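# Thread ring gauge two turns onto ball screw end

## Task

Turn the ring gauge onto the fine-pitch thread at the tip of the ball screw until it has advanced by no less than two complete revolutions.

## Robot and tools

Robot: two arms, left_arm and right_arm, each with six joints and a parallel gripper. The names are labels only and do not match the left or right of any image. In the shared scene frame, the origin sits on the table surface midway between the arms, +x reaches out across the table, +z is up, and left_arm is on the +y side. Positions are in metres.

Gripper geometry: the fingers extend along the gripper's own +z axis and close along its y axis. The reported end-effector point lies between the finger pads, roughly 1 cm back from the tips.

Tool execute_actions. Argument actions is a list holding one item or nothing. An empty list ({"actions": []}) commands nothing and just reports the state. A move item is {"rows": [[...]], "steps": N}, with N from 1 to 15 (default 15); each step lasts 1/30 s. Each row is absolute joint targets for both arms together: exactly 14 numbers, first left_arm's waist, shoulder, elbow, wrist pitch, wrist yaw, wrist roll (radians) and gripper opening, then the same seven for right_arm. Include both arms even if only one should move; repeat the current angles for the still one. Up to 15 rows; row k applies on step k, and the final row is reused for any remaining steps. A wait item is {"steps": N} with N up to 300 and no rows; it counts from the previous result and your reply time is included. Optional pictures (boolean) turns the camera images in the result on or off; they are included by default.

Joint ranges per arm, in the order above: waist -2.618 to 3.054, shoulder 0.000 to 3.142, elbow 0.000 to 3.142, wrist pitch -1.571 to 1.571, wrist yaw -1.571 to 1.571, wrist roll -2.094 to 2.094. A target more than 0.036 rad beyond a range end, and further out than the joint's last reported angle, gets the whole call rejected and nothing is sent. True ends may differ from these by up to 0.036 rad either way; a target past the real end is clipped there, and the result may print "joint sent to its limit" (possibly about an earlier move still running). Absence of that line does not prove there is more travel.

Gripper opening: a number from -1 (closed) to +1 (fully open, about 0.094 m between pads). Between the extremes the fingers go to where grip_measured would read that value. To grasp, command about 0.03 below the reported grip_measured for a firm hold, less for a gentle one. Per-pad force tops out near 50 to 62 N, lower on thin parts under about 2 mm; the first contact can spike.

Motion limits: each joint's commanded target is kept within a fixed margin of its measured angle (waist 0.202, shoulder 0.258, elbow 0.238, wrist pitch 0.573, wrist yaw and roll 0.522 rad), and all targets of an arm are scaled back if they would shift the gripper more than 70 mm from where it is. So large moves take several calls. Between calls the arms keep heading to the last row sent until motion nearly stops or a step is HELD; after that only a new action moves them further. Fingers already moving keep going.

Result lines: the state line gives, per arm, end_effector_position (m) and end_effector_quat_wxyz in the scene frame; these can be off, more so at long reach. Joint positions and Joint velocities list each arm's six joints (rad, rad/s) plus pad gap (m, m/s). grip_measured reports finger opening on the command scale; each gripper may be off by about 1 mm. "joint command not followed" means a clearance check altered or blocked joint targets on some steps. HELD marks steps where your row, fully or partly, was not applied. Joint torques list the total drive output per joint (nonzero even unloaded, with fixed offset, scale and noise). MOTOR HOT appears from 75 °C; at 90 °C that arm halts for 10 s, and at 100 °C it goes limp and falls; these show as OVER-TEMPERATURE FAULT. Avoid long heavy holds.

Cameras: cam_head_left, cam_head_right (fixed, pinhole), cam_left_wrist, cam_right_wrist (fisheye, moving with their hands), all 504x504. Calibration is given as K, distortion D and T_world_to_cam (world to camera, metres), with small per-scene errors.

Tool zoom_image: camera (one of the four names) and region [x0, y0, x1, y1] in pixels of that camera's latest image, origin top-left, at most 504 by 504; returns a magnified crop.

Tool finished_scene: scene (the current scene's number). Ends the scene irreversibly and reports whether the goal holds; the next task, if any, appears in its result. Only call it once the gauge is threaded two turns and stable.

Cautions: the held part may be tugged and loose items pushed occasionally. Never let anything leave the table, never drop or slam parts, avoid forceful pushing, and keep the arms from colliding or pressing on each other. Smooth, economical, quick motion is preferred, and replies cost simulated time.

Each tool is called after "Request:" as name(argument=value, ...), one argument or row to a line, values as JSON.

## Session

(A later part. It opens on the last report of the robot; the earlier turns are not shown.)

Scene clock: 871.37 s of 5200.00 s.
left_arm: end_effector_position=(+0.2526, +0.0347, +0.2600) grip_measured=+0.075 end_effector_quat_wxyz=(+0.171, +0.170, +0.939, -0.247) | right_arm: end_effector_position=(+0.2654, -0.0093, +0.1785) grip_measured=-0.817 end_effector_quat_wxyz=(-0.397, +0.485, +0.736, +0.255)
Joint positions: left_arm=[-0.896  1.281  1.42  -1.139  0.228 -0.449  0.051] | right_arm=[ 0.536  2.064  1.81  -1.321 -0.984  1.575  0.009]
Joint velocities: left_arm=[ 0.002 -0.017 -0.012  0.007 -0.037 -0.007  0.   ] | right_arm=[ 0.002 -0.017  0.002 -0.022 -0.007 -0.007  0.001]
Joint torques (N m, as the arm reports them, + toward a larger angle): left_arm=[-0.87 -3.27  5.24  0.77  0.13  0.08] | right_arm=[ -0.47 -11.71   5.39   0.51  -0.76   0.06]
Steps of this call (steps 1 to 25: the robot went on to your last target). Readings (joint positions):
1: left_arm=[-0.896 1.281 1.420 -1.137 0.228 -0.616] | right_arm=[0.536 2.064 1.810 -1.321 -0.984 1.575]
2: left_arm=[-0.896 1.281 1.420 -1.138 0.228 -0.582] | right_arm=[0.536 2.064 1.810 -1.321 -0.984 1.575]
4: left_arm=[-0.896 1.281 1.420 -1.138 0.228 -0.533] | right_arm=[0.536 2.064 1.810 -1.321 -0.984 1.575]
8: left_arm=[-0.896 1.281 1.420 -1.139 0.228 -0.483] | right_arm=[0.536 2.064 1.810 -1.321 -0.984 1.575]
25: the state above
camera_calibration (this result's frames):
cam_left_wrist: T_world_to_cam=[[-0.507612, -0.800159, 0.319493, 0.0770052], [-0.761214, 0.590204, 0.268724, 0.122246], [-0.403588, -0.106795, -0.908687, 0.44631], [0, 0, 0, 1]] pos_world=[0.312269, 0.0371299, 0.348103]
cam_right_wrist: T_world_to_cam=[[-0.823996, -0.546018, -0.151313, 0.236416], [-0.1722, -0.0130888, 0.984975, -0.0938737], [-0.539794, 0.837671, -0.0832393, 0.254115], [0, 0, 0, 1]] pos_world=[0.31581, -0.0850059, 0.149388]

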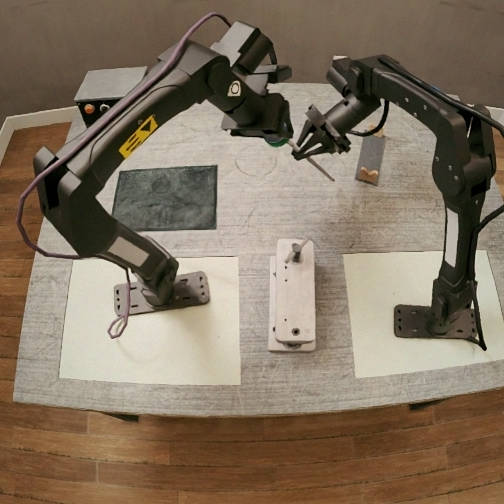

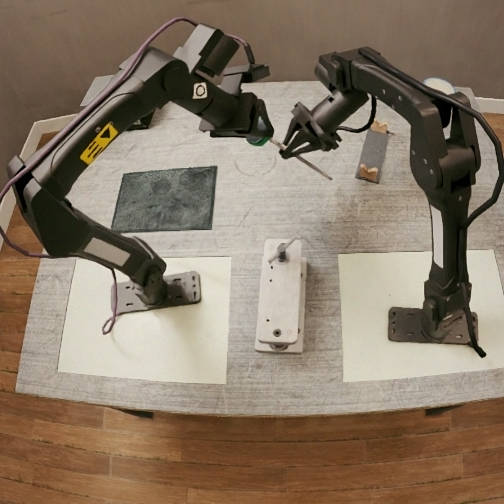

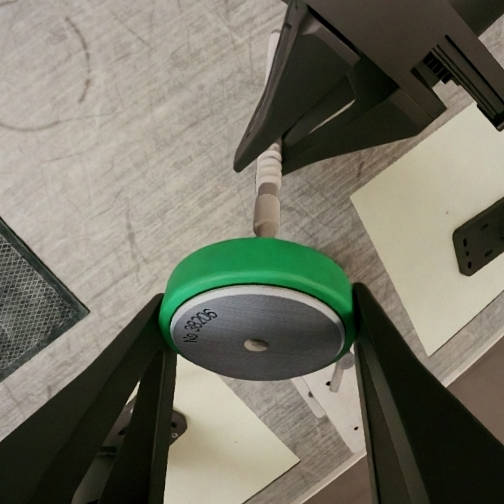

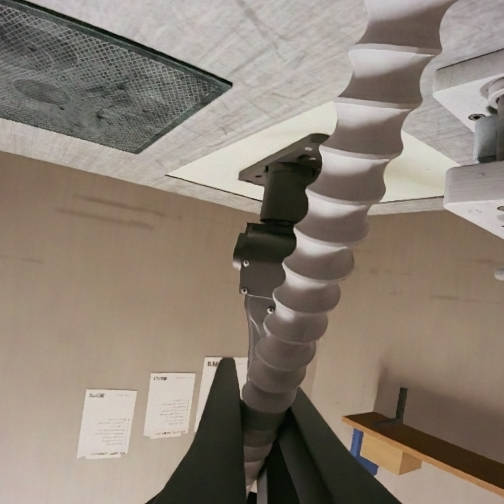

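Request:
execute_actions(
  actions=[
    {"rows": [[-0.906,1.29,1.414,-1.119,0.235,-2.01,0.04, 0.528,2.04,1.81,-1.312,-1.02,1.58,-0.85]], "steps": 15},
  ],
  pictures=false,
)

Request:
execute_actions(
  actions=[
    {"steps": 25},
  ],
)

Scene clock: 882.57 s of 5200.00 s.
left_arm: end_effector_position=(+0.2521, +0.0337, +0.2604) grip_measured=+0.075 end_effector_quat_wxyz=(-0.024, -0.456, +0.837, -0.301) | right_arm: end_effector_position=(+0.2654, -0.0093, +0.1786) grip_measured=-0.817 end_effector_quat_wxyz=(-0.397, +0.484, +0.736, +0.255)
Joint positions: left_arm=[-0.898  1.281  1.42  -1.137  0.232 -1.808  0.051] | right_arm=[ 0.536  2.064  1.81  -1.321 -0.984  1.575  0.009]
Joint velocities: left_arm=[ 0.002 -0.002 -0.017 -0.037 -0.154 -1.341 -0.001] | right_arm=[ 0.002 -0.017 -0.012  0.007  0.007  0.037 -0.   ]
Joint torques (N m, as the arm reports them, + toward a larger angle): left_arm=[-0.53 -3.2   5.38  0.91  0.1   0.03] | right_arm=[ -0.48 -11.6    5.4    0.51  -0.76   0.04]
Steps of this call (steps 1 to 15: the robot went on to your last target; steps 16 to 90: nothing new was sent; then 7.70 s passed at rest; steps 91 to 105: all 15 steps of this action). Readings (joint positions):
91: left_arm=[-0.897 1.281 1.420 -1.139 0.229 -0.522] | right_arm=[0.536 2.064 1.810 -1.321 -0.984 1.575]
92: left_arm=[-0.898 1.281 1.420 -1.139 0.229 -0.623] | right_arm=[0.536 2.064 1.810 -1.321 -0.984 1.575]
94: left_arm=[-0.898 1.281 1.420 -1.139 0.229 -0.821] | right_arm=[0.536 2.064 1.810 -1.321 -0.984 1.575]
98: left_arm=[-0.898 1.281 1.420 -1.139 0.230 -1.219] | right_arm=[0.536 2.064 1.810 -1.321 -0.984 1.575]
105: the state above

Scene clock: 883.40 s of 5200.00 s.
left_arm: end_effector_position=(+0.2523, +0.0335, +0.2606) grip_measured=+0.075 end_effector_quat_wxyz=(-0.054, -0.537, +0.787, -0.298) | right_arm: end_effector_position=(+0.2654, -0.0093, +0.1786) grip_measured=-0.817 end_effector_quat_wxyz=(-0.397, +0.484, +0.736, +0.255)
Joint positions: left_arm=[-0.898  1.281  1.42  -1.136  0.232 -2.007  0.051] | right_arm=[ 0.536  2.064  1.81  -1.321 -0.984  1.575  0.009]
Joint velocities: left_arm=[ 0.002 -0.002  0.007 -0.051 -0.022 -0.007  0.001] | right_arm=[ 0.002 -0.027 -0.012 -0.051 -0.051  0.022 -0.   ]
Joint torques (N m, as the arm reports them, + toward a larger angle): left_arm=[-0.59 -3.25  5.19  0.92  0.16 -0.03] | right_arm=[ -0.46 -11.66   5.37   0.52  -0.75   0.03]
Steps of this call (steps 1 to 25: the robot went on to your last target). Readings (joint positions):
1: left_arm=[-0.898 1.281 1.420 -1.136 0.232 -1.848] | right_arm=[0.536 2.064 1.810 -1.321 -0.984 1.575]
2: left_arm=[-0.898 1.281 1.420 -1.136 0.232 -1.881] | right_arm=[0.536 2.064 1.810 -1.321 -0.984 1.575]
4: left_arm=[-0.898 1.281 1.420 -1.136 0.232 -1.927] | right_arm=[0.536 2.064 1.810 -1.321 -0.984 1.575]
8: left_arm=[-0.898 1.281 1.420 -1.136 0.232 -1.975] | right_arm=[0.536 2.064 1.810 -1.321 -0.984 1.575]
25: the state above
camera_calibration (this result's frames):
cam_left_wrist: T_world_to_cam=[[0.822879, -0.369542, 0.431636, -0.303623], [-0.519478, -0.181448, 0.834997, -0.060149], [-0.230246, -0.911326, -0.341279, 0.28194], [0, 0, 0, 1]] pos_world=[0.283514, 0.133825, 0.277499]
cam_right_wrist: T_world_to_cam=[[-0.82402, -0.545963, -0.151377, 0.23645], [-0.172049, -0.0134324, 0.984997, -0.0939788], [-0.539805, 0.837701, -0.0828639, 0.254018], [0, 0, 0, 1]] pos_world=[0.315791, -0.0849612, 0.149411]

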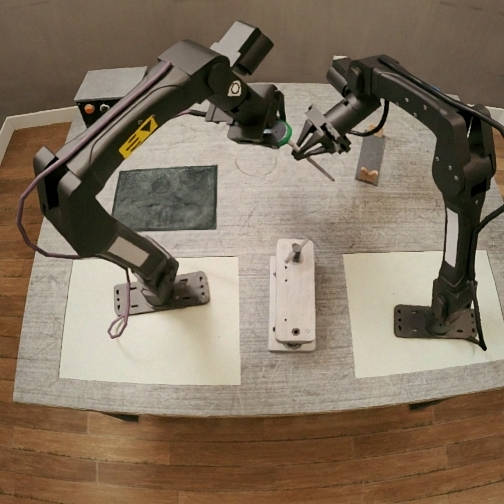

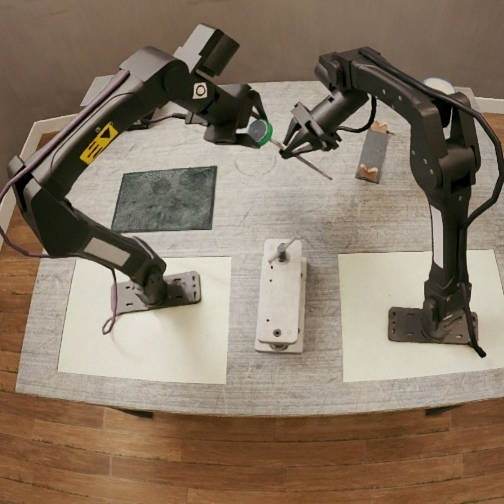

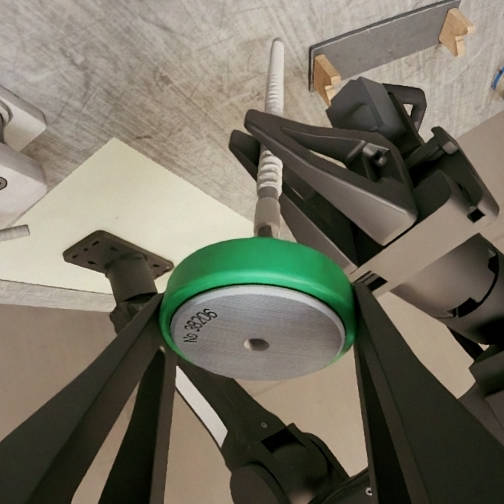

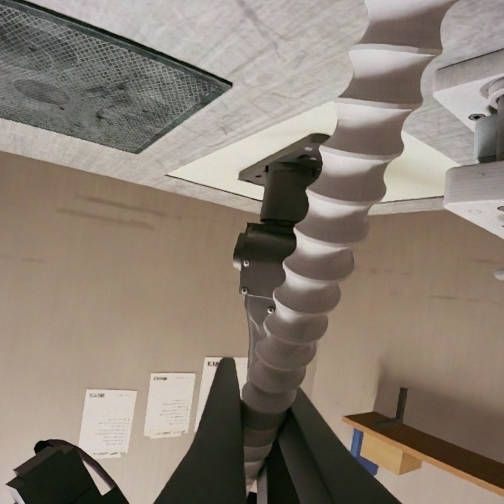

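Request:
execute_actions(
  actions=[
    {"rows": [[-0.908,1.29,1.405,-1.10,0.238,-2.01,0.04, 0.528,2.04,1.81,-1.312,-1.02,1.58,-0.85],[-0.908,1.29,1.40,-1.095,0.238,-2.01,0.04, 0.528,2.04,1.81,-1.312,-1.02,1.58,-0.85],[-0.908,1.29,1.397,-1.09,0.238,-2.01,0.04, 0.528,2.04,1.81,-1.312,-1.02,1.58,-0.85],[-0.908,1.29,1.394,-1.085,0.238,-2.01,0.04, 0.528,2.04,1.81,-1.312,-1.02,1.58,-0.85],[-0.908,1.29,1.391,-1.08,0.238,-2.01,0.04, 0.528,2.04,1.81,-1.312,-1.02,1.58,-0.85],[-0.908,1.29,1.388,-1.076,0.238,-2.01,0.04, 0.528,2.04,1.81,-1.312,-1.02,1.58,-0.85],[-0.908,1.29,1.385,-1.074,0.238,-2.01,0.04, 0.528,2.04,1.81,-1.312,-1.02,1.58,-0.85]], "steps": 15},
  ],
)

Scene clock: 902.17 s of 5200.00 s.
left_arm: end_effector_position=(+0.2547, +0.0302, +0.2570) grip_measured=+0.075 end_effector_quat_wxyz=(-0.055, -0.536, +0.786, -0.303) | right_arm: end_effector_position=(+0.2656, -0.0090, +0.1789) grip_measured=-0.817 end_effector_quat_wxyz=(-0.398, +0.484, +0.736, +0.256)
Joint positions: left_arm=[-0.898  1.281  1.399 -1.103  0.237 -2.009  0.051] | right_arm=[ 0.536  2.064  1.81  -1.32  -0.986  1.576  0.009]
Joint velocities: left_arm=[-0.007  0.012 -0.007  0.051  0.037  0.066 -0.001] | right_arm=[ 0.002 -0.002 -0.002  0.066 -0.022 -0.037 -0.002]
Joint torques (N m, as the arm reports them, + toward a larger angle): left_arm=[-0.96 -3.26  4.97  1.04  0.2  -0.01] | right_arm=[ -0.44 -11.57   5.44   0.51  -0.73   0.04]
Steps of this call (steps 1 to 15: the robot went on to your last target; steps 16 to 90: nothing new was sent; then 15.27 s passed at rest; steps 91 to 105: all 15 steps of this action). Readings (joint positions):
91: left_arm=[-0.898 1.281 1.420 -1.134 0.232 -2.008] | right_arm=[0.536 2.064 1.810 -1.321 -0.984 1.575]
92: left_arm=[-0.898 1.281 1.420 -1.132 0.232 -2.008] | right_arm=[0.536 2.064 1.810 -1.321 -0.984 1.575]
94: left_arm=[-0.898 1.281 1.419 -1.126 0.232 -2.008] | right_arm=[0.536 2.064 1.810 -1.321 -0.985 1.576]
98: left_arm=[-0.898 1.281 1.403 -1.111 0.236 -2.009] | right_arm=[0.536 2.064 1.810 -1.320 -0.985 1.576]
105: the state above
camera_calibration (this result's frames):
cam_left_wrist: T_world_to_cam=[[0.820396, -0.366535, 0.438865, -0.306554], [-0.523294, -0.171931, 0.834628, -0.0557718], [-0.230465, -0.914381, -0.332857, 0.276228], [0, 0, 0, 1]] pos_world=[0.285972, 0.130626, 0.273029]
cam_right_wrist: T_world_to_cam=[[-0.824407, -0.545135, -0.152254, 0.237043], [-0.17182, -0.0152665, 0.98501, -0.0943047], [-0.539288, 0.838209, -0.0810791, 0.253445], [0, 0, 0, 1]] pos_world=[0.315897, -0.0846594, 0.149531]

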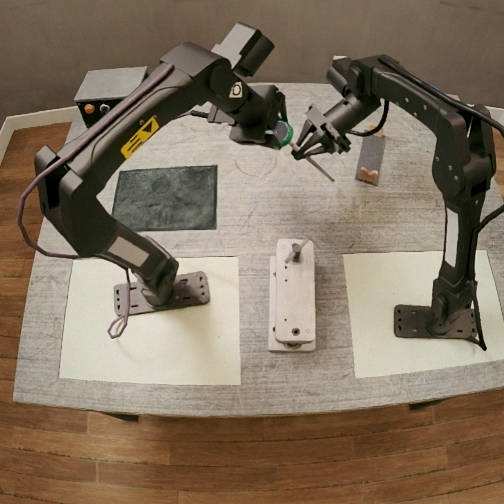

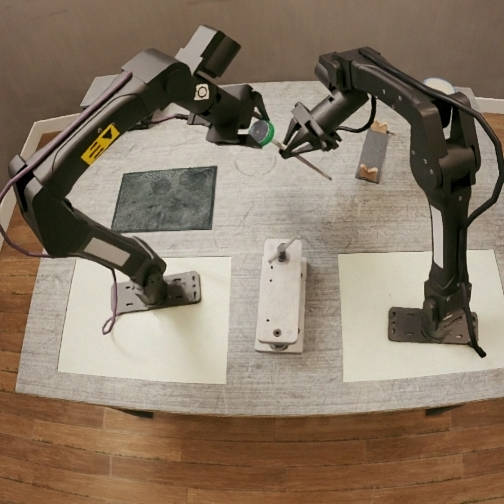

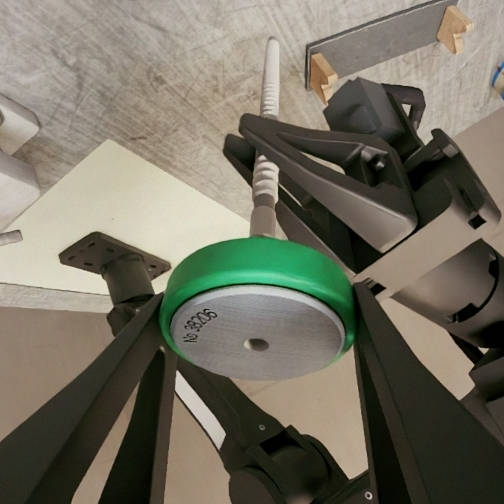

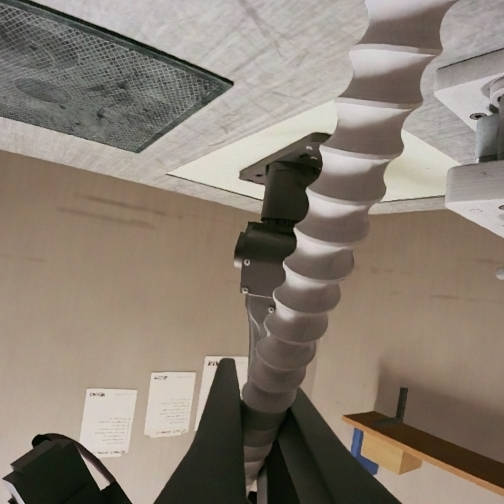

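Request:
execute_actions(
  actions=[
    {"rows": [[-0.91,1.29,1.381,-1.07,0.238,-2.01,0.04, 0.528,2.04,1.81,-1.312,-1.02,1.58,-0.85],[-0.911,1.29,1.377,-1.066,0.238,-2.01,0.04, 0.528,2.04,1.81,-1.312,-1.02,1.58,-0.85],[-0.912,1.29,1.373,-1.062,0.238,-2.01,0.04, 0.528,2.04,1.81,-1.312,-1.02,1.58,-0.85],[-0.913,1.29,1.37,-1.058,0.238,-2.01,0.04, 0.528,2.04,1.81,-1.312,-1.02,1.58,-0.85],[-0.913,1.29,1.367,-1.054,0.238,-2.01,0.04, 0.528,2.04,1.81,-1.312,-1.02,1.58,-0.85],[-0.913,1.29,1.364,-1.05,0.238,-2.01,0.04, 0.528,2.04,1.81,-1.312,-1.02,1.58,-0.85],[-0.913,1.29,1.361,-1.046,0.238,-2.01,0.04, 0.528,2.04,1.81,-1.312,-1.02,1.58,-0.85]], "steps": 15},
  ],
)

Scene clock: 913.03 s of 5200.00 s.
left_arm: end_effector_position=(+0.2557, +0.0268, +0.2521) grip_measured=+0.075 end_effector_quat_wxyz=(-0.055, -0.533, +0.787, -0.306) | right_arm: end_effector_position=(+0.2656, -0.0088, +0.1790) grip_measured=-0.817 end_effector_quat_wxyz=(-0.398, +0.484, +0.736, +0.257)
Joint positions: left_arm=[-0.904  1.281  1.375 -1.073  0.236 -2.009  0.051] | right_arm=[ 0.536  2.064  1.81  -1.32  -0.987  1.576  0.009]
Joint velocities: left_arm=[-0.042 -0.007 -0.002 -0.007 -0.022  0.007 -0.002] | right_arm=[ 0.012 -0.012 -0.002 -0.022 -0.022  0.022 -0.   ]
Joint torques (N m, as the arm reports them, + toward a larger angle): left_arm=[-0.82 -3.44  5.02  1.    0.12 -0.04] | right_arm=[ -0.42 -11.78   5.38   0.49  -0.72   0.04]
Steps of this call (steps 1 to 15: the robot went on to your last target; steps 16 to 90: nothing new was sent; then 7.37 s passed at rest; steps 91 to 105: all 15 steps of this action). Readings (joint positions):
91: left_arm=[-0.898 1.281 1.399 -1.103 0.237 -2.009] | right_arm=[0.536 2.064 1.810 -1.320 -0.986 1.576]
92: left_arm=[-0.899 1.281 1.399 -1.102 0.237 -2.009] | right_arm=[0.536 2.064 1.810 -1.320 -0.986 1.576]
94: left_arm=[-0.901 1.281 1.394 -1.097 0.236 -2.009] | right_arm=[0.536 2.064 1.810 -1.320 -0.987 1.576]
98: left_arm=[-0.903 1.281 1.378 -1.079 0.236 -2.009] | right_arm=[0.536 2.064 1.810 -1.320 -0.987 1.576]
105: the state above
camera_calibration (this result's frames):
cam_left_wrist: T_world_to_cam=[[0.816291, -0.369323, 0.444151, -0.306733], [-0.528148, -0.165783, 0.832812, -0.0501702], [-0.233943, -0.914394, -0.330384, 0.272038], [0, 0, 0, 1]] pos_world=[0.287527, 0.127149, 0.267895]
cam_right_wrist: T_world_to_cam=[[-0.824426, -0.544949, -0.152817, 0.237259], [-0.17171, -0.016449, 0.98501, -0.0945071], [-0.539294, 0.838308, -0.0800122, 0.25317], [0, 0, 0, 1]] pos_world=[0.315907, -0.0844951, 0.149604]

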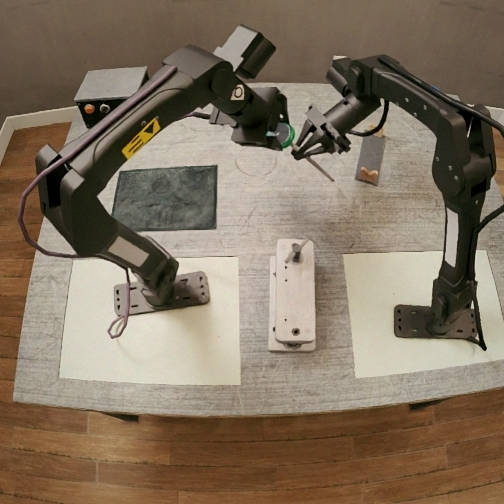

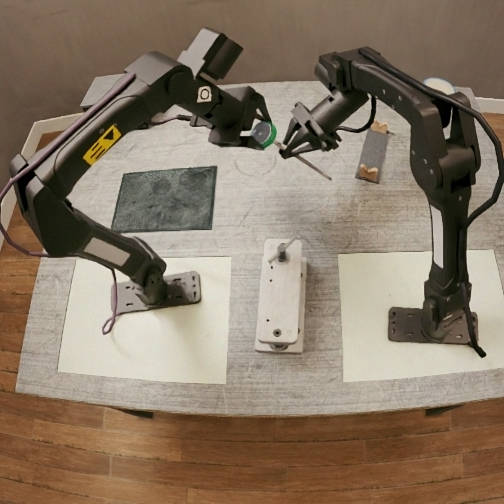

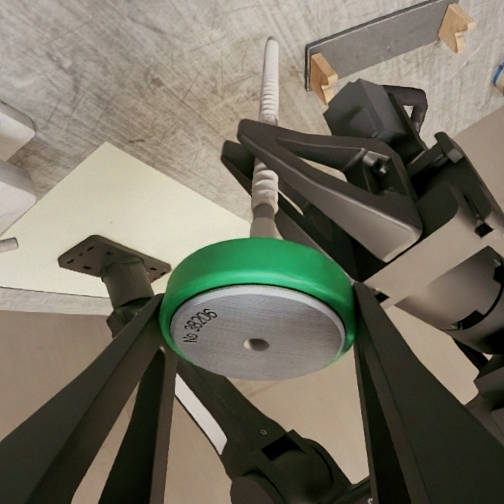

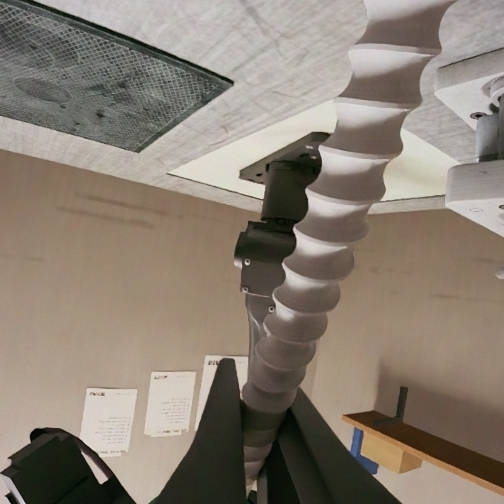

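Request:
execute_actions(
  actions=[],
)

Scene clock: 940.67 s of 5200.00 s.
left_arm: end_effector_position=(+0.2558, +0.0268, +0.2522) grip_measured=+0.075 end_effector_quat_wxyz=(-0.055, -0.533, +0.787, -0.306) | right_arm: end_effector_position=(+0.2656, -0.0088, +0.1790) grip_measured=-0.817 end_effector_quat_wxyz=(-0.398, +0.484, +0.736, +0.257)
Joint positions: left_arm=[-0.904  1.281  1.375 -1.073  0.236 -2.009  0.051] | right_arm=[ 0.536  2.064  1.81  -1.32  -0.987  1.576  0.009]
Joint velocities: left_arm=[ 0.007  0.012  0.002  0.007 -0.007  0.037  0.   ] | right_arm=[ 0.002 -0.017 -0.007  0.022  0.066  0.022 -0.001]
Joint torques (N m, as the arm reports them, + toward a larger angle): left_arm=[-0.73 -3.65  5.04  1.    0.15 -0.02] | right_arm=[ -0.39 -11.8    5.38   0.53  -0.73   0.04]
Steps of this call (steps 1 to 15: the robot went on to your last target; steps 16 to 90: nothing new was sent; then 24.63 s passed at rest). Readings (joint positions):
1: left_arm=[-0.904 1.281 1.375 -1.073 0.236 -2.009] | right_arm=[0.536 2.064 1.810 -1.320 -0.987 1.576]
2: left_arm=[-0.904 1.281 1.375 -1.073 0.236 -2.009] | right_arm=[0.536 2.064 1.810 -1.320 -0.987 1.576]
4: left_arm=[-0.904 1.281 1.375 -1.073 0.236 -2.009] | right_arm=[0.536 2.064 1.810 -1.320 -0.987 1.576]
8: left_arm=[-0.904 1.281 1.375 -1.073 0.236 -2.009] | right_arm=[0.536 2.064 1.810 -1.320 -0.987 1.576]
90: the state above
All arms were judged still, so your last target was given up. Only a new action makes them travel on or press farther. Fingers that are still opening or closing keep moving.
camera_calibration (this result's frames):
cam_left_wrist: T_world_to_cam=[[0.816166, -0.369207, 0.444476, -0.306874], [-0.528381, -0.165568, 0.832707, -0.0501118], [-0.233851, -0.91448, -0.330213, 0.271956], [0, 0, 0, 1]] pos_world=[0.28758, 0.127101, 0.26793]
cam_right_wrist: T_world_to_cam=[[-0.824426, -0.544949, -0.152817, 0.237259], [-0.17171, -0.016449, 0.98501, -0.0945071], [-0.539294, 0.838308, -0.0800122, 0.25317], [0, 0, 0, 1]] pos_world=[0.315907, -0.0844951, 0.149604]

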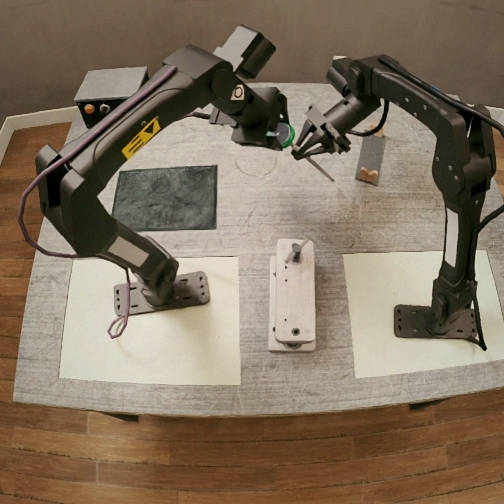

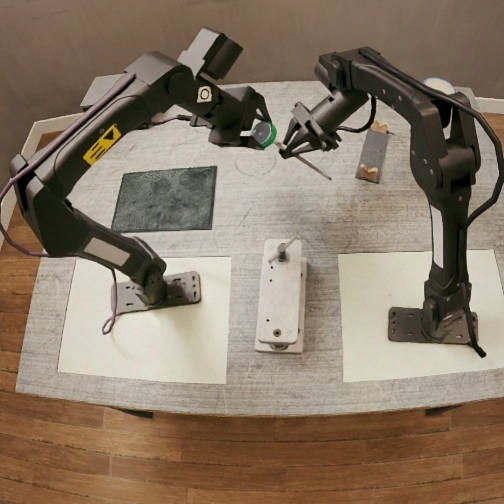

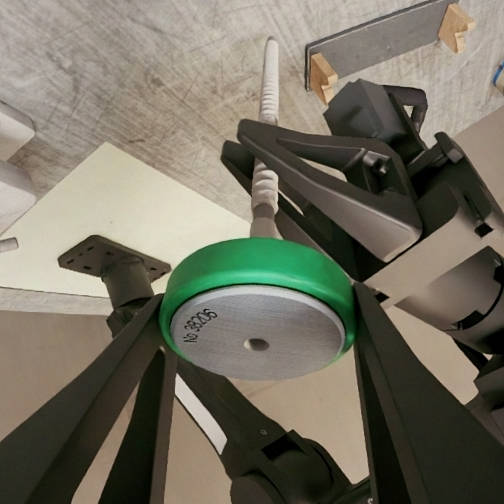

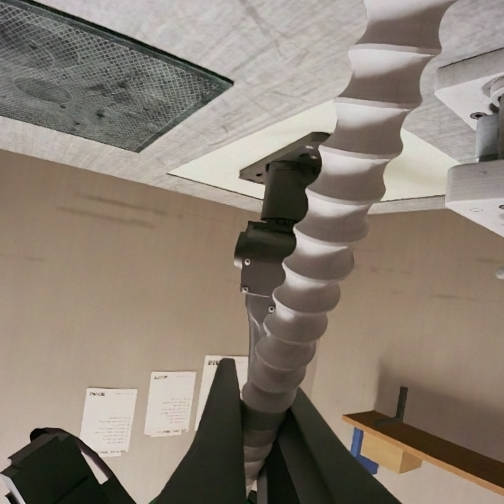

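Request:
execute_actions(
  actions=[
    {"rows":[[-0.914,1.29,1.357,-1.041,0.238,-2.01,0.04,0.528,2.04,1.81,-1.312,-1.02,1.58,-0.85],[-0.914,1.29,1.353,-1.036,0.238,-2.01,0.04,0.528,2.04,1.81,-1.312,-1.02,1.58,-0.85],[-0.915,1.29,1.349,-1.032,0.238,-2.01,0.04,0.528,2.04,1.81,-1.312,-1.02,1.58,-0.85],[-0.916,1.29,1.345,-1.027,0.238,-2.01,0.04,0.528,2.04,1.81,-1.312,-1.02,1.58,-0.85]],"steps":15},
  ],
)

Request:
zoom_image(
  camera="cam_left_wrist",
  region=[160, 180, 360, 380],
)

Scene clock: 954.57 s of 5200.00 s.
left_arm: end_effector_position=(+0.2563, +0.0258, +0.2495) grip_measured=+0.075 end_effector_quat_wxyz=(-0.055, -0.532, +0.788, -0.306) | right_arm: end_effector_position=(+0.2660, -0.0097, +0.1776) grip_measured=-0.817 end_effector_quat_wxyz=(-0.395, +0.486, +0.738, +0.254)
Joint positions: left_arm=[-0.905  1.281  1.363 -1.06   0.236 -2.009  0.051] | right_arm=[ 0.536  2.064  1.81  -1.32  -0.977  1.577  0.009]
Joint velocities: left_arm=[-0.007 -0.007  0.007 -0.022 -0.022 -0.007 -0.   ] | right_arm=[-0.012 -0.002  0.002 -0.022  0.022 -0.007 -0.001]
Joint torques (N m, as the arm reports them, + toward a larger angle): left_arm=[-1.19 -3.44  4.61  1.08  0.11 -0.03] | right_arm=[ -0.48 -11.69   5.37   0.48  -0.81   0.03]
Steps of this call (steps 1 to 90: nothing new was sent; then 10.40 s passed at rest; steps 91 to 105: all 15 steps of this action). Readings (joint positions):
91: left_arm=[-0.904 1.281 1.375 -1.073 0.236 -2.009] | right_arm=[0.536 2.064 1.810 -1.320 -0.987 1.576]
92: left_arm=[-0.904 1.281 1.375 -1.072 0.236 -2.009] | right_arm=[0.536 2.064 1.810 -1.320 -0.987 1.576]
94: left_arm=[-0.904 1.281 1.370 -1.067 0.236 -2.009] | right_arm=[0.536 2.064 1.810 -1.320 -0.987 1.577]
98: left_arm=[-0.905 1.281 1.363 -1.061 0.236 -2.009] | right_arm=[0.536 2.064 1.810 -1.320 -0.977 1.577]
105: the state above
camera_calibration (this result's frames):
cam_left_wrist: T_world_to_cam=[[0.815494, -0.369911, 0.445124, -0.306442], [-0.529036, -0.164531, 0.832497, -0.0475346], [-0.234713, -0.914383, -0.32987, 0.270406], [0, 0, 0, 1]] pos_world=[0.288222, 0.126078, 0.265176]
cam_right_wrist: T_world_to_cam=[[-0.823962, -0.546198, -0.150843, 0.236379], [-0.175357, -0.00735006, 0.984478, -0.0918536], [-0.538829, 0.837624, -0.0897234, 0.255612], [0, 0, 0, 1]] pos_world=[0.316392, -0.0856719, 0.149018]

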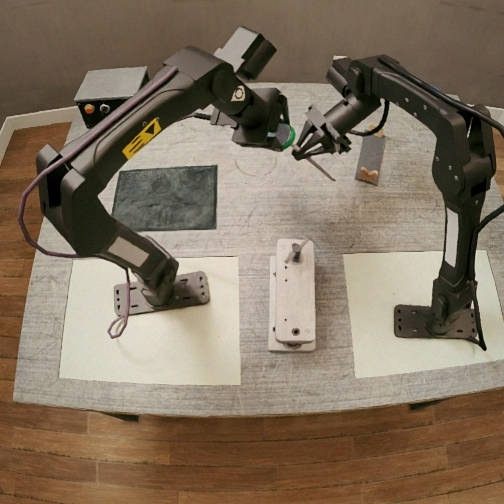

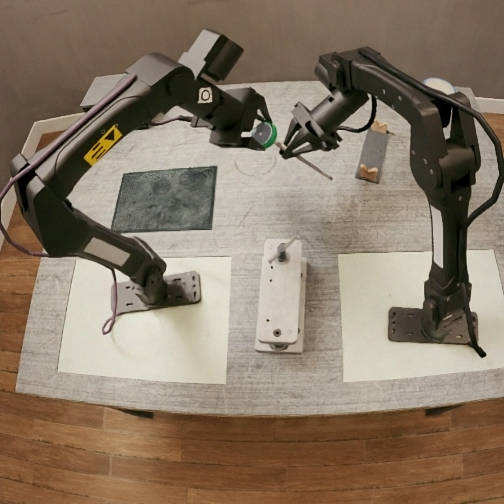

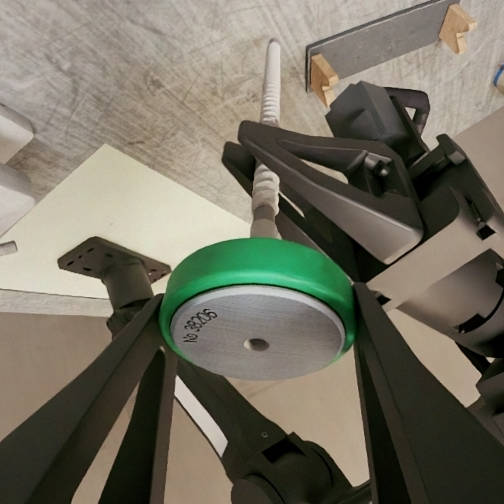

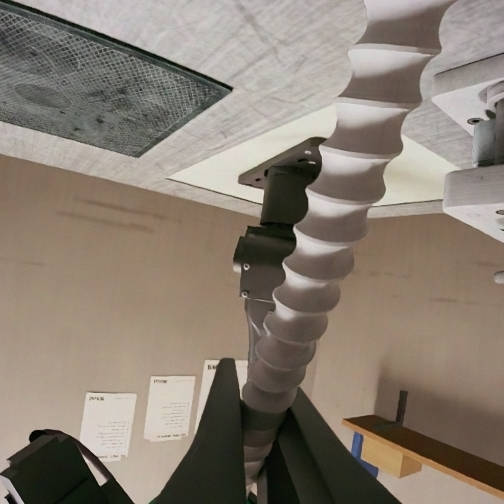

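Region (160, 180, 360, 380) of cam_left_wrist's 504x504 image, scaled by 2.520, with more detail than that image has.

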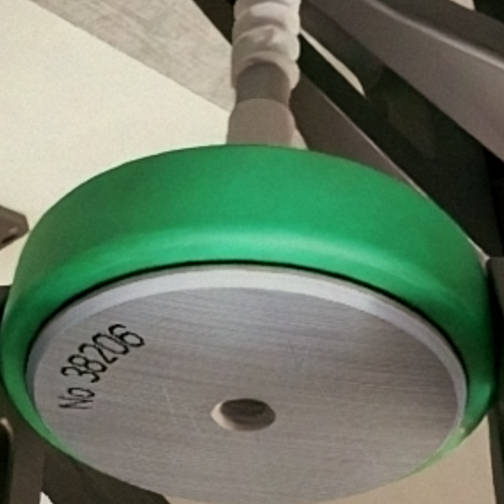

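Request:
execute_actions(
  actions=[
    {"rows":[[-0.916,1.29,1.345,-1.027,0.238,-1.95,0.04,0.528,2.04,1.81,-1.312,-1.02,1.58,-0.85],[-0.916,1.29,1.345,-1.027,0.238,-1.89,0.04,0.528,2.04,1.81,-1.312,-1.02,1.58,-0.85],[-0.916,1.29,1.345,-1.027,0.238,-1.83,0.04,0.528,2.04,1.81,-1.312,-1.02,1.58,-0.85],[-0.916,1.29,1.345,-1.027,0.238,-1.77,0.04,0.528,2.04,1.81,-1.312,-1.02,1.58,-0.85],[-0.916,1.29,1.345,-1.027,0.238,-1.71,0.04,0.528,2.04,1.81,-1.312,-1.02,1.58,-0.85],[-0.916,1.29,1.345,-1.027,0.238,-1.65,0.04,0.528,2.04,1.81,-1.312,-1.02,1.58,-0.85],[-0.916,1.29,1.345,-1.027,0.238,-1.59,0.04,0.528,2.04,1.81,-1.312,-1.02,1.58,-0.85],[-0.916,1.29,1.345,-1.027,0.238,-1.53,0.04,0.528,2.04,1.81,-1.312,-1.02,1.58,-0.85],[-0.916,1.29,1.345,-1.027,0.238,-1.47,0.04,0.528,2.04,1.81,-1.312,-1.02,1.58,-0.85],[-0.916,1.29,1.345,-1.027,0.238,-1.41,0.04,0.528,2.04,1.81,-1.312,-1.02,1.58,-0.85],[-0.916,1.29,1.345,-1.027,0.238,-1.35,0.04,0.528,2.04,1.81,-1.312,-1.02,1.58,-0.85],[-0.916,1.29,1.345,-1.027,0.238,-1.29,0.04,0.528,2.04,1.81,-1.312,-1.02,1.58,-0.85],[-0.916,1.29,1.345,-1.027,0.238,-1.23,0.04,0.528,2.04,1.81,-1.312,-1.02,1.58,-0.85],[-0.916,1.29,1.345,-1.027,0.238,-1.17,0.04,0.528,2.04,1.81,-1.312,-1.02,1.58,-0.85],[-0.916,1.29,1.345,-1.027,0.238,-1.11,0.04,0.528,2.04,1.81,-1.312,-1.02,1.58,-0.85]],"steps":15},
  ],
  pictures=false,
)

Scene clock: 971.43 s of 5200.00 s.
left_arm: end_effector_position=(+0.2563, +0.0258, +0.2495) grip_measured=+0.075 end_effector_quat_wxyz=(+0.044, -0.256, +0.915, -0.308) | right_arm: end_effector_position=(+0.2662, -0.0098, +0.1776) grip_measured=-0.817 end_effector_quat_wxyz=(-0.394, +0.486, +0.738, +0.255)
Joint positions: left_arm=[-0.905  1.281  1.363 -1.06   0.236 -1.366  0.051] | right_arm=[ 0.535  2.064  1.81  -1.319 -0.977  1.577  0.009]
Joint velocities: left_arm=[-0.012  0.017  0.007  0.037  0.022  1.648  0.   ] | right_arm=[-0.007 -0.002 -0.017 -0.022 -0.037 -0.022  0.001]
Joint torques (N m, as the arm reports them, + toward a larger angle): left_arm=[-0.87 -3.35  4.72  1.05  0.11  0.08] | right_arm=[ -0.38 -11.73   5.43   0.51  -0.81  -0.01]
Steps of this call (steps 1 to 15: the robot went on to your last target; steps 16 to 90: nothing new was sent; then 13.37 s passed at rest; steps 91 to 105: all 15 steps of this action). Readings (joint positions):
91: left_arm=[-0.905 1.281 1.363 -1.060 0.236 -2.002] | right_arm=[0.536 2.064 1.810 -1.320 -0.977 1.577]
92: left_arm=[-0.905 1.281 1.363 -1.060 0.236 -1.985] | right_arm=[0.536 2.064 1.810 -1.320 -0.977 1.577]
94: left_arm=[-0.905 1.281 1.363 -1.060 0.236 -1.926] | right_arm=[0.536 2.064 1.810 -1.320 -0.977 1.577]
98: left_arm=[-0.905 1.281 1.363 -1.060 0.236 -1.750] | right_arm=[0.536 2.064 1.810 -1.319 -0.977 1.577]
105: the state above

Request:
execute_actions(
  actions=[
    {"rows":[[-0.916,1.29,1.345,-1.027,0.238,-0.85,0.04,0.528,2.04,1.81,-1.312,-1.02,1.58,-0.85],[-0.916,1.29,1.345,-1.027,0.238,-0.8,0.04,0.528,2.04,1.81,-1.312,-1.02,1.58,-0.85],[-0.916,1.29,1.345,-1.027,0.238,-0.74,0.04,0.528,2.04,1.81,-1.312,-1.02,1.58,-0.85],[-0.916,1.29,1.345,-1.027,0.238,-0.68,0.04,0.528,2.04,1.81,-1.312,-1.02,1.58,-0.85],[-0.916,1.29,1.345,-1.027,0.238,-0.62,0.04,0.528,2.04,1.81,-1.312,-1.02,1.58,-0.85],[-0.916,1.29,1.345,-1.027,0.238,-0.56,0.04,0.528,2.04,1.81,-1.312,-1.02,1.58,-0.85],[-0.916,1.29,1.345,-1.027,0.238,-0.5,0.04,0.528,2.04,1.81,-1.312,-1.02,1.58,-0.85],[-0.916,1.29,1.345,-1.027,0.238,-0.44,0.04,0.528,2.04,1.81,-1.312,-1.02,1.58,-0.85],[-0.916,1.29,1.345,-1.027,0.238,-0.38,0.04,0.528,2.04,1.81,-1.312,-1.02,1.58,-0.85],[-0.916,1.29,1.345,-1.027,0.238,-0.32,0.04,0.528,2.04,1.81,-1.312,-1.02,1.58,-0.85],[-0.916,1.29,1.345,-1.027,0.238,-0.26,0.04,0.528,2.04,1.81,-1.312,-1.02,1.58,-0.85],[-0.916,1.29,1.345,-1.027,0.238,-0.2,0.04,0.528,2.04,1.81,-1.312,-1.02,1.58,-0.85],[-0.916,1.29,1.345,-1.027,0.238,-0.14,0.04,0.528,2.04,1.81,-1.312,-1.02,1.58,-0.85],[-0.916,1.29,1.345,-1.027,0.238,-0.08,0.04,0.528,2.04,1.81,-1.312,-1.02,1.58,-0.85],[-0.916,1.29,1.345,-1.027,0.238,0.0,0.04,0.528,2.04,1.81,-1.312,-1.02,1.58,-0.85]],"steps":15},
  ],
  pictures=false,
)

Request:
execute_actions(
  actions=[
    {"rows":[[-0.916,1.29,1.345,-1.027,0.238,0.2,0.04,0.528,2.04,1.81,-1.312,-1.02,1.58,-0.85],[-0.916,1.29,1.345,-1.027,0.238,0.26,0.04,0.528,2.04,1.81,-1.312,-1.02,1.58,-0.85],[-0.916,1.29,1.345,-1.027,0.238,0.32,0.04,0.528,2.04,1.81,-1.312,-1.02,1.58,-0.85],[-0.916,1.29,1.345,-1.027,0.238,0.38,0.04,0.528,2.04,1.81,-1.312,-1.02,1.58,-0.85],[-0.916,1.29,1.345,-1.027,0.238,0.44,0.04,0.528,2.04,1.81,-1.312,-1.02,1.58,-0.85],[-0.916,1.29,1.345,-1.027,0.238,0.5,0.04,0.528,2.04,1.81,-1.312,-1.02,1.58,-0.85],[-0.916,1.29,1.345,-1.027,0.238,0.56,0.04,0.528,2.04,1.81,-1.312,-1.02,1.58,-0.85],[-0.916,1.29,1.345,-1.027,0.238,0.62,0.04,0.528,2.04,1.81,-1.312,-1.02,1.58,-0.85],[-0.916,1.29,1.345,-1.027,0.238,0.68,0.04,0.528,2.04,1.81,-1.312,-1.02,1.58,-0.85],[-0.916,1.29,1.345,-1.027,0.238,0.74,0.04,0.528,2.04,1.81,-1.312,-1.02,1.58,-0.85],[-0.916,1.29,1.345,-1.027,0.238,0.8,0.04,0.528,2.04,1.81,-1.312,-1.02,1.58,-0.85],[-0.916,1.29,1.345,-1.027,0.238,0.86,0.04,0.528,2.04,1.81,-1.312,-1.02,1.58,-0.85],[-0.916,1.29,1.345,-1.027,0.238,0.92,0.04,0.528,2.04,1.81,-1.312,-1.02,1.58,-0.85],[-0.916,1.29,1.345,-1.027,0.238,0.98,0.04,0.528,2.04,1.81,-1.312,-1.02,1.58,-0.85],[-0.916,1.29,1.345,-1.027,0.238,1.04,0.04,0.528,2.04,1.81,-1.312,-1.02,1.58,-0.85]],"steps":15},
  ],
  pictures=false,
)

Request:
execute_actions(
  actions=[
    {"rows":[[-0.916,1.29,1.345,-1.027,0.238,1.2,0.04,0.528,2.04,1.81,-1.312,-1.02,1.58,-0.85],[-0.916,1.29,1.345,-1.027,0.238,1.26,0.04,0.528,2.04,1.81,-1.312,-1.02,1.58,-0.85],[-0.916,1.29,1.345,-1.027,0.238,1.32,0.04,0.528,2.04,1.81,-1.312,-1.02,1.58,-0.85],[-0.916,1.29,1.345,-1.027,0.238,1.38,0.04,0.528,2.04,1.81,-1.312,-1.02,1.58,-0.85],[-0.916,1.29,1.345,-1.027,0.238,1.44,0.04,0.528,2.04,1.81,-1.312,-1.02,1.58,-0.85],[-0.916,1.29,1.345,-1.027,0.238,1.5,0.04,0.528,2.04,1.81,-1.312,-1.02,1.58,-0.85],[-0.916,1.29,1.345,-1.027,0.238,1.56,0.04,0.528,2.04,1.81,-1.312,-1.02,1.58,-0.85],[-0.916,1.29,1.345,-1.027,0.238,1.62,0.04,0.528,2.04,1.81,-1.312,-1.02,1.58,-0.85],[-0.916,1.29,1.345,-1.027,0.238,1.68,0.04,0.528,2.04,1.81,-1.312,-1.02,1.58,-0.85],[-0.916,1.29,1.345,-1.027,0.238,1.74,0.04,0.528,2.04,1.81,-1.312,-1.02,1.58,-0.85],[-0.916,1.29,1.345,-1.027,0.238,1.8,0.04,0.528,2.04,1.81,-1.312,-1.02,1.58,-0.85],[-0.916,1.29,1.345,-1.027,0.238,1.86,0.04,0.528,2.04,1.81,-1.312,-1.02,1.58,-0.85],[-0.916,1.29,1.345,-1.027,0.238,1.92,0.04,0.528,2.04,1.81,-1.312,-1.02,1.58,-0.85],[-0.916,1.29,1.345,-1.027,0.238,1.98,0.04,0.528,2.04,1.81,-1.312,-1.02,1.58,-0.85],[-0.916,1.29,1.345,-1.027,0.238,2.02,0.04,0.528,2.04,1.81,-1.312,-1.02,1.58,-0.85]],"steps":15},
  ],
  pictures=false,
)

Request:
execute_actions(
  actions=[
    {"steps":20},
  ],
)

Scene clock: 1018.13 s of 5200.00 s.
left_arm: end_effector_position=(+0.2567, +0.0263, +0.2492) grip_measured=+0.075 end_effector_quat_wxyz=(+0.198, +0.254, +0.916, -0.239) | right_arm: end_effector_position=(+0.2664, -0.0100, +0.1776) grip_measured=-0.817 end_effector_quat_wxyz=(-0.394, +0.486, +0.737, +0.255)
Joint positions: left_arm=[-0.905  1.281  1.363 -1.061  0.233 -0.279  0.051] | right_arm=[ 0.535  2.064  1.81  -1.319 -0.977  1.577  0.009]
Joint velocities: left_arm=[-0.002  0.002  0.002 -0.022 -0.007  1.883 -0.   ] | right_arm=[ 0.017 -0.002  0.012 -0.022  0.007 -0.022  0.   ]
Joint torques (N m, as the arm reports them, + toward a larger angle): left_arm=[-1.   -3.3   4.63  1.09  0.17  0.03] | right_arm=[ -0.4  -11.75   5.39   0.51  -0.83   0.08]
Steps of this call (steps 1 to 30: the robot went on to your last target; steps 31 to 90: nothing new was sent; then 43.20 s passed at rest; steps 91 to 105: all 15 steps of this action). Readings (joint positions):
91: left_arm=[-0.905 1.281 1.363 -1.060 0.236 -1.083] | right_arm=[0.535 2.064 1.810 -1.319 -0.977 1.577]
92: left_arm=[-0.905 1.281 1.363 -1.060 0.236 -1.031] | right_arm=[0.535 2.064 1.810 -1.319 -0.977 1.577]
94: left_arm=[-0.905 1.281 1.363 -1.060 0.236 -0.923] | right_arm=[0.535 2.064 1.810 -1.319 -0.977 1.577]
98: left_arm=[-0.905 1.281 1.363 -1.060 0.235 -0.696] | right_arm=[0.535 2.064 1.810 -1.319 -0.977 1.577]
105: the state above

Scene clock: 1018.63 s of 5200.00 s.
left_arm: end_effector_position=(+0.2575, +0.0269, +0.2490) grip_measured=+0.075 end_effector_quat_wxyz=(+0.291, +0.680, +0.665, -0.104) | right_arm: end_effector_position=(+0.2664, -0.0099, +0.1778) grip_measured=-0.817 end_effector_quat_wxyz=(-0.395, +0.486, +0.737, +0.255)
Joint positions: left_arm=[-0.905  1.281  1.363 -1.061  0.227  0.775  0.051] | right_arm=[ 0.535  2.064  1.81  -1.319 -0.979  1.577  0.009]
Joint velocities: left_arm=[-0.007 -0.007 -0.007  0.007 -0.081  1.736 -0.001] | right_arm=[ 0.017  0.012  0.007 -0.051  0.051 -0.022 -0.001]
Joint torques (N m, as the arm reports them, + toward a larger angle): left_arm=[-0.93 -3.35  4.73  1.09  0.24 -0.03] | right_arm=[ -0.46 -11.69   5.41   0.48  -0.77   0.04]
Steps of this call (steps 1 to 15: all 15 steps of this action). Readings (joint positions):
1: left_arm=[-0.905 1.281 1.363 -1.061 0.232 -0.195] | right_arm=[0.535 2.064 1.810 -1.319 -0.978 1.577]
2: left_arm=[-0.905 1.281 1.363 -1.061 0.232 -0.108] | right_arm=[0.535 2.064 1.810 -1.319 -0.978 1.577]
4: left_arm=[-0.905 1.281 1.363 -1.061 0.231 0.050] | right_arm=[0.535 2.064 1.810 -1.319 -0.978 1.577]
8: left_arm=[-0.905 1.281 1.363 -1.061 0.229 0.331] | right_arm=[0.535 2.064 1.810 -1.319 -0.978 1.577]
15: the state above

Scene clock: 1019.13 s of 5200.00 s.
left_arm: end_effector_position=(+0.2582, +0.0266, +0.2495) grip_measured=+0.075 end_effector_quat_wxyz=(+0.307, +0.915, +0.257, +0.050) | right_arm: end_effector_position=(+0.2663, -0.0098, +0.1780) grip_measured=-0.817 end_effector_quat_wxyz=(-0.395, +0.485, +0.737, +0.255)
Joint positions: left_arm=[-0.905  1.281  1.363 -1.058  0.226  1.777  0.051] | right_arm=[ 0.535  2.064  1.81  -1.319 -0.98   1.577  0.009]
Joint velocities: left_arm=[ 0.007  0.002 -0.002 -0.022 -0.022  1.604  0.   ] | right_arm=[ 0.002 -0.017 -0.012 -0.022  0.081 -0.051 -0.   ]
Joint torques (N m, as the arm reports them, + toward a larger angle): left_arm=[-0.97 -3.32  4.69  1.03  0.23 -0.04] | right_arm=[ -0.38 -11.71   5.47   0.48  -0.8    0.03]
Steps of this call (steps 1 to 15: all 15 steps of this action). Readings (joint positions):
1: left_arm=[-0.905 1.281 1.363 -1.061 0.227 0.851] | right_arm=[0.535 2.064 1.810 -1.319 -0.979 1.577]
2: left_arm=[-0.905 1.281 1.363 -1.061 0.226 0.930] | right_arm=[0.535 2.064 1.810 -1.319 -0.979 1.577]
4: left_arm=[-0.905 1.281 1.363 -1.061 0.226 1.076] | right_arm=[0.535 2.064 1.810 -1.319 -0.979 1.577]
8: left_arm=[-0.905 1.281 1.363 -1.060 0.226 1.344] | right_arm=[0.535 2.064 1.810 -1.319 -0.979 1.577]
15: the state above

Scene clock: 1019.80 s of 5200.00 s.
left_arm: end_effector_position=(+0.2583, +0.0264, +0.2496) grip_measured=+0.075 end_effector_quat_wxyz=(+0.299, +0.939, +0.146, +0.086) | right_arm: end_effector_position=(+0.2663, -0.0098, +0.1780) grip_measured=-0.817 end_effector_quat_wxyz=(-0.395, +0.485, +0.737, +0.255)
Joint positions: left_arm=[-0.905  1.281  1.363 -1.057  0.226  2.016  0.051] | right_arm=[ 0.535  2.064  1.81  -1.319 -0.98   1.577  0.009]
Joint velocities: left_arm=[-0.002  0.012 -0.007  0.022  0.051  0.037 -0.   ] | right_arm=[ 0.012 -0.002 -0.002 -0.022 -0.007  0.022 -0.001]
Joint torques (N m, as the arm reports them, + toward a larger angle): left_arm=[-1.07 -3.29  4.61  1.06  0.27  0.01] | right_arm=[ -0.4  -11.73   5.38   0.5   -0.79   0.02]
Steps of this call (steps 1 to 20: the robot went on to your last target). Readings (joint positions):
1: left_arm=[-0.905 1.281 1.363 -1.058 0.226 1.826] | right_arm=[0.535 2.064 1.810 -1.319 -0.980 1.577]
2: left_arm=[-0.905 1.281 1.363 -1.057 0.226 1.865] | right_arm=[0.535 2.064 1.810 -1.319 -0.980 1.577]
4: left_arm=[-0.905 1.281 1.363 -1.057 0.226 1.921] | right_arm=[0.535 2.064 1.810 -1.319 -0.980 1.577]
8: left_arm=[-0.905 1.281 1.363 -1.057 0.226 1.979] | right_arm=[0.535 2.064 1.810 -1.319 -0.980 1.577]
20: the state above
camera_calibration (this result's frames):
cam_left_wrist: T_world_to_cam=[[-0.0865948, 0.795093, -0.600274, 0.155281], [0.500313, 0.555753, 0.663947, -0.289393], [0.861503, -0.242831, -0.445921, -0.000445466], [0, 0, 0, 1]] pos_world=[0.158617, 0.0372599, 0.285154]
cam_right_wrist: T_world_to_cam=[[-0.824671, -0.544778, -0.1521, 0.237142], [-0.174847, -0.0102012, 0.984543, -0.0924137], [-0.537909, 0.838518, -0.0868403, 0.255098], [0, 0, 0, 1]] pos_world=[0.316625, -0.0856575, 0.149207]

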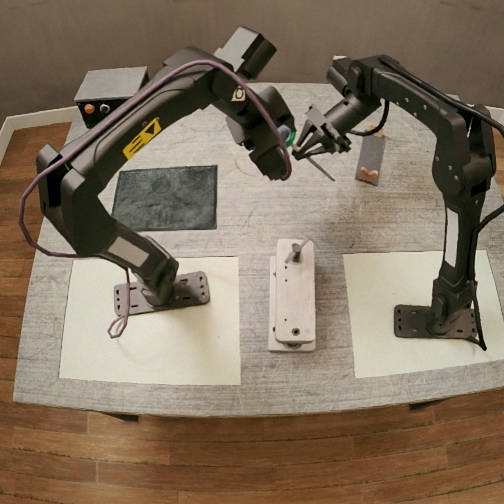

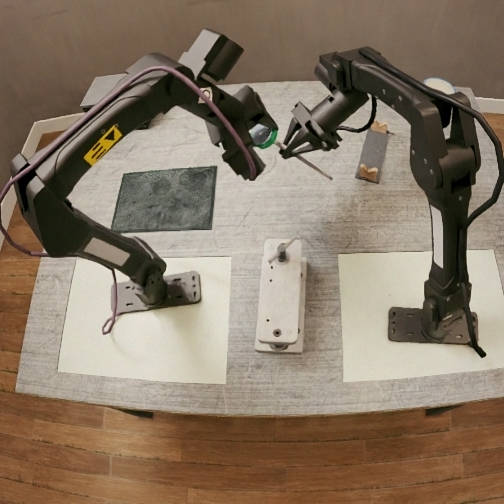

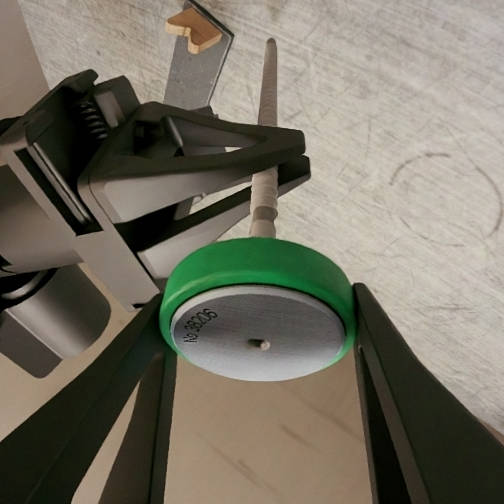

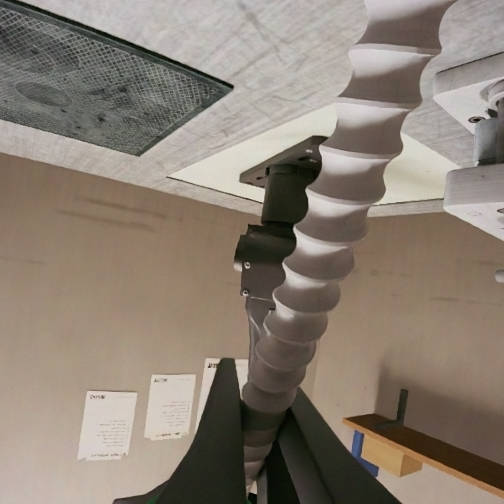

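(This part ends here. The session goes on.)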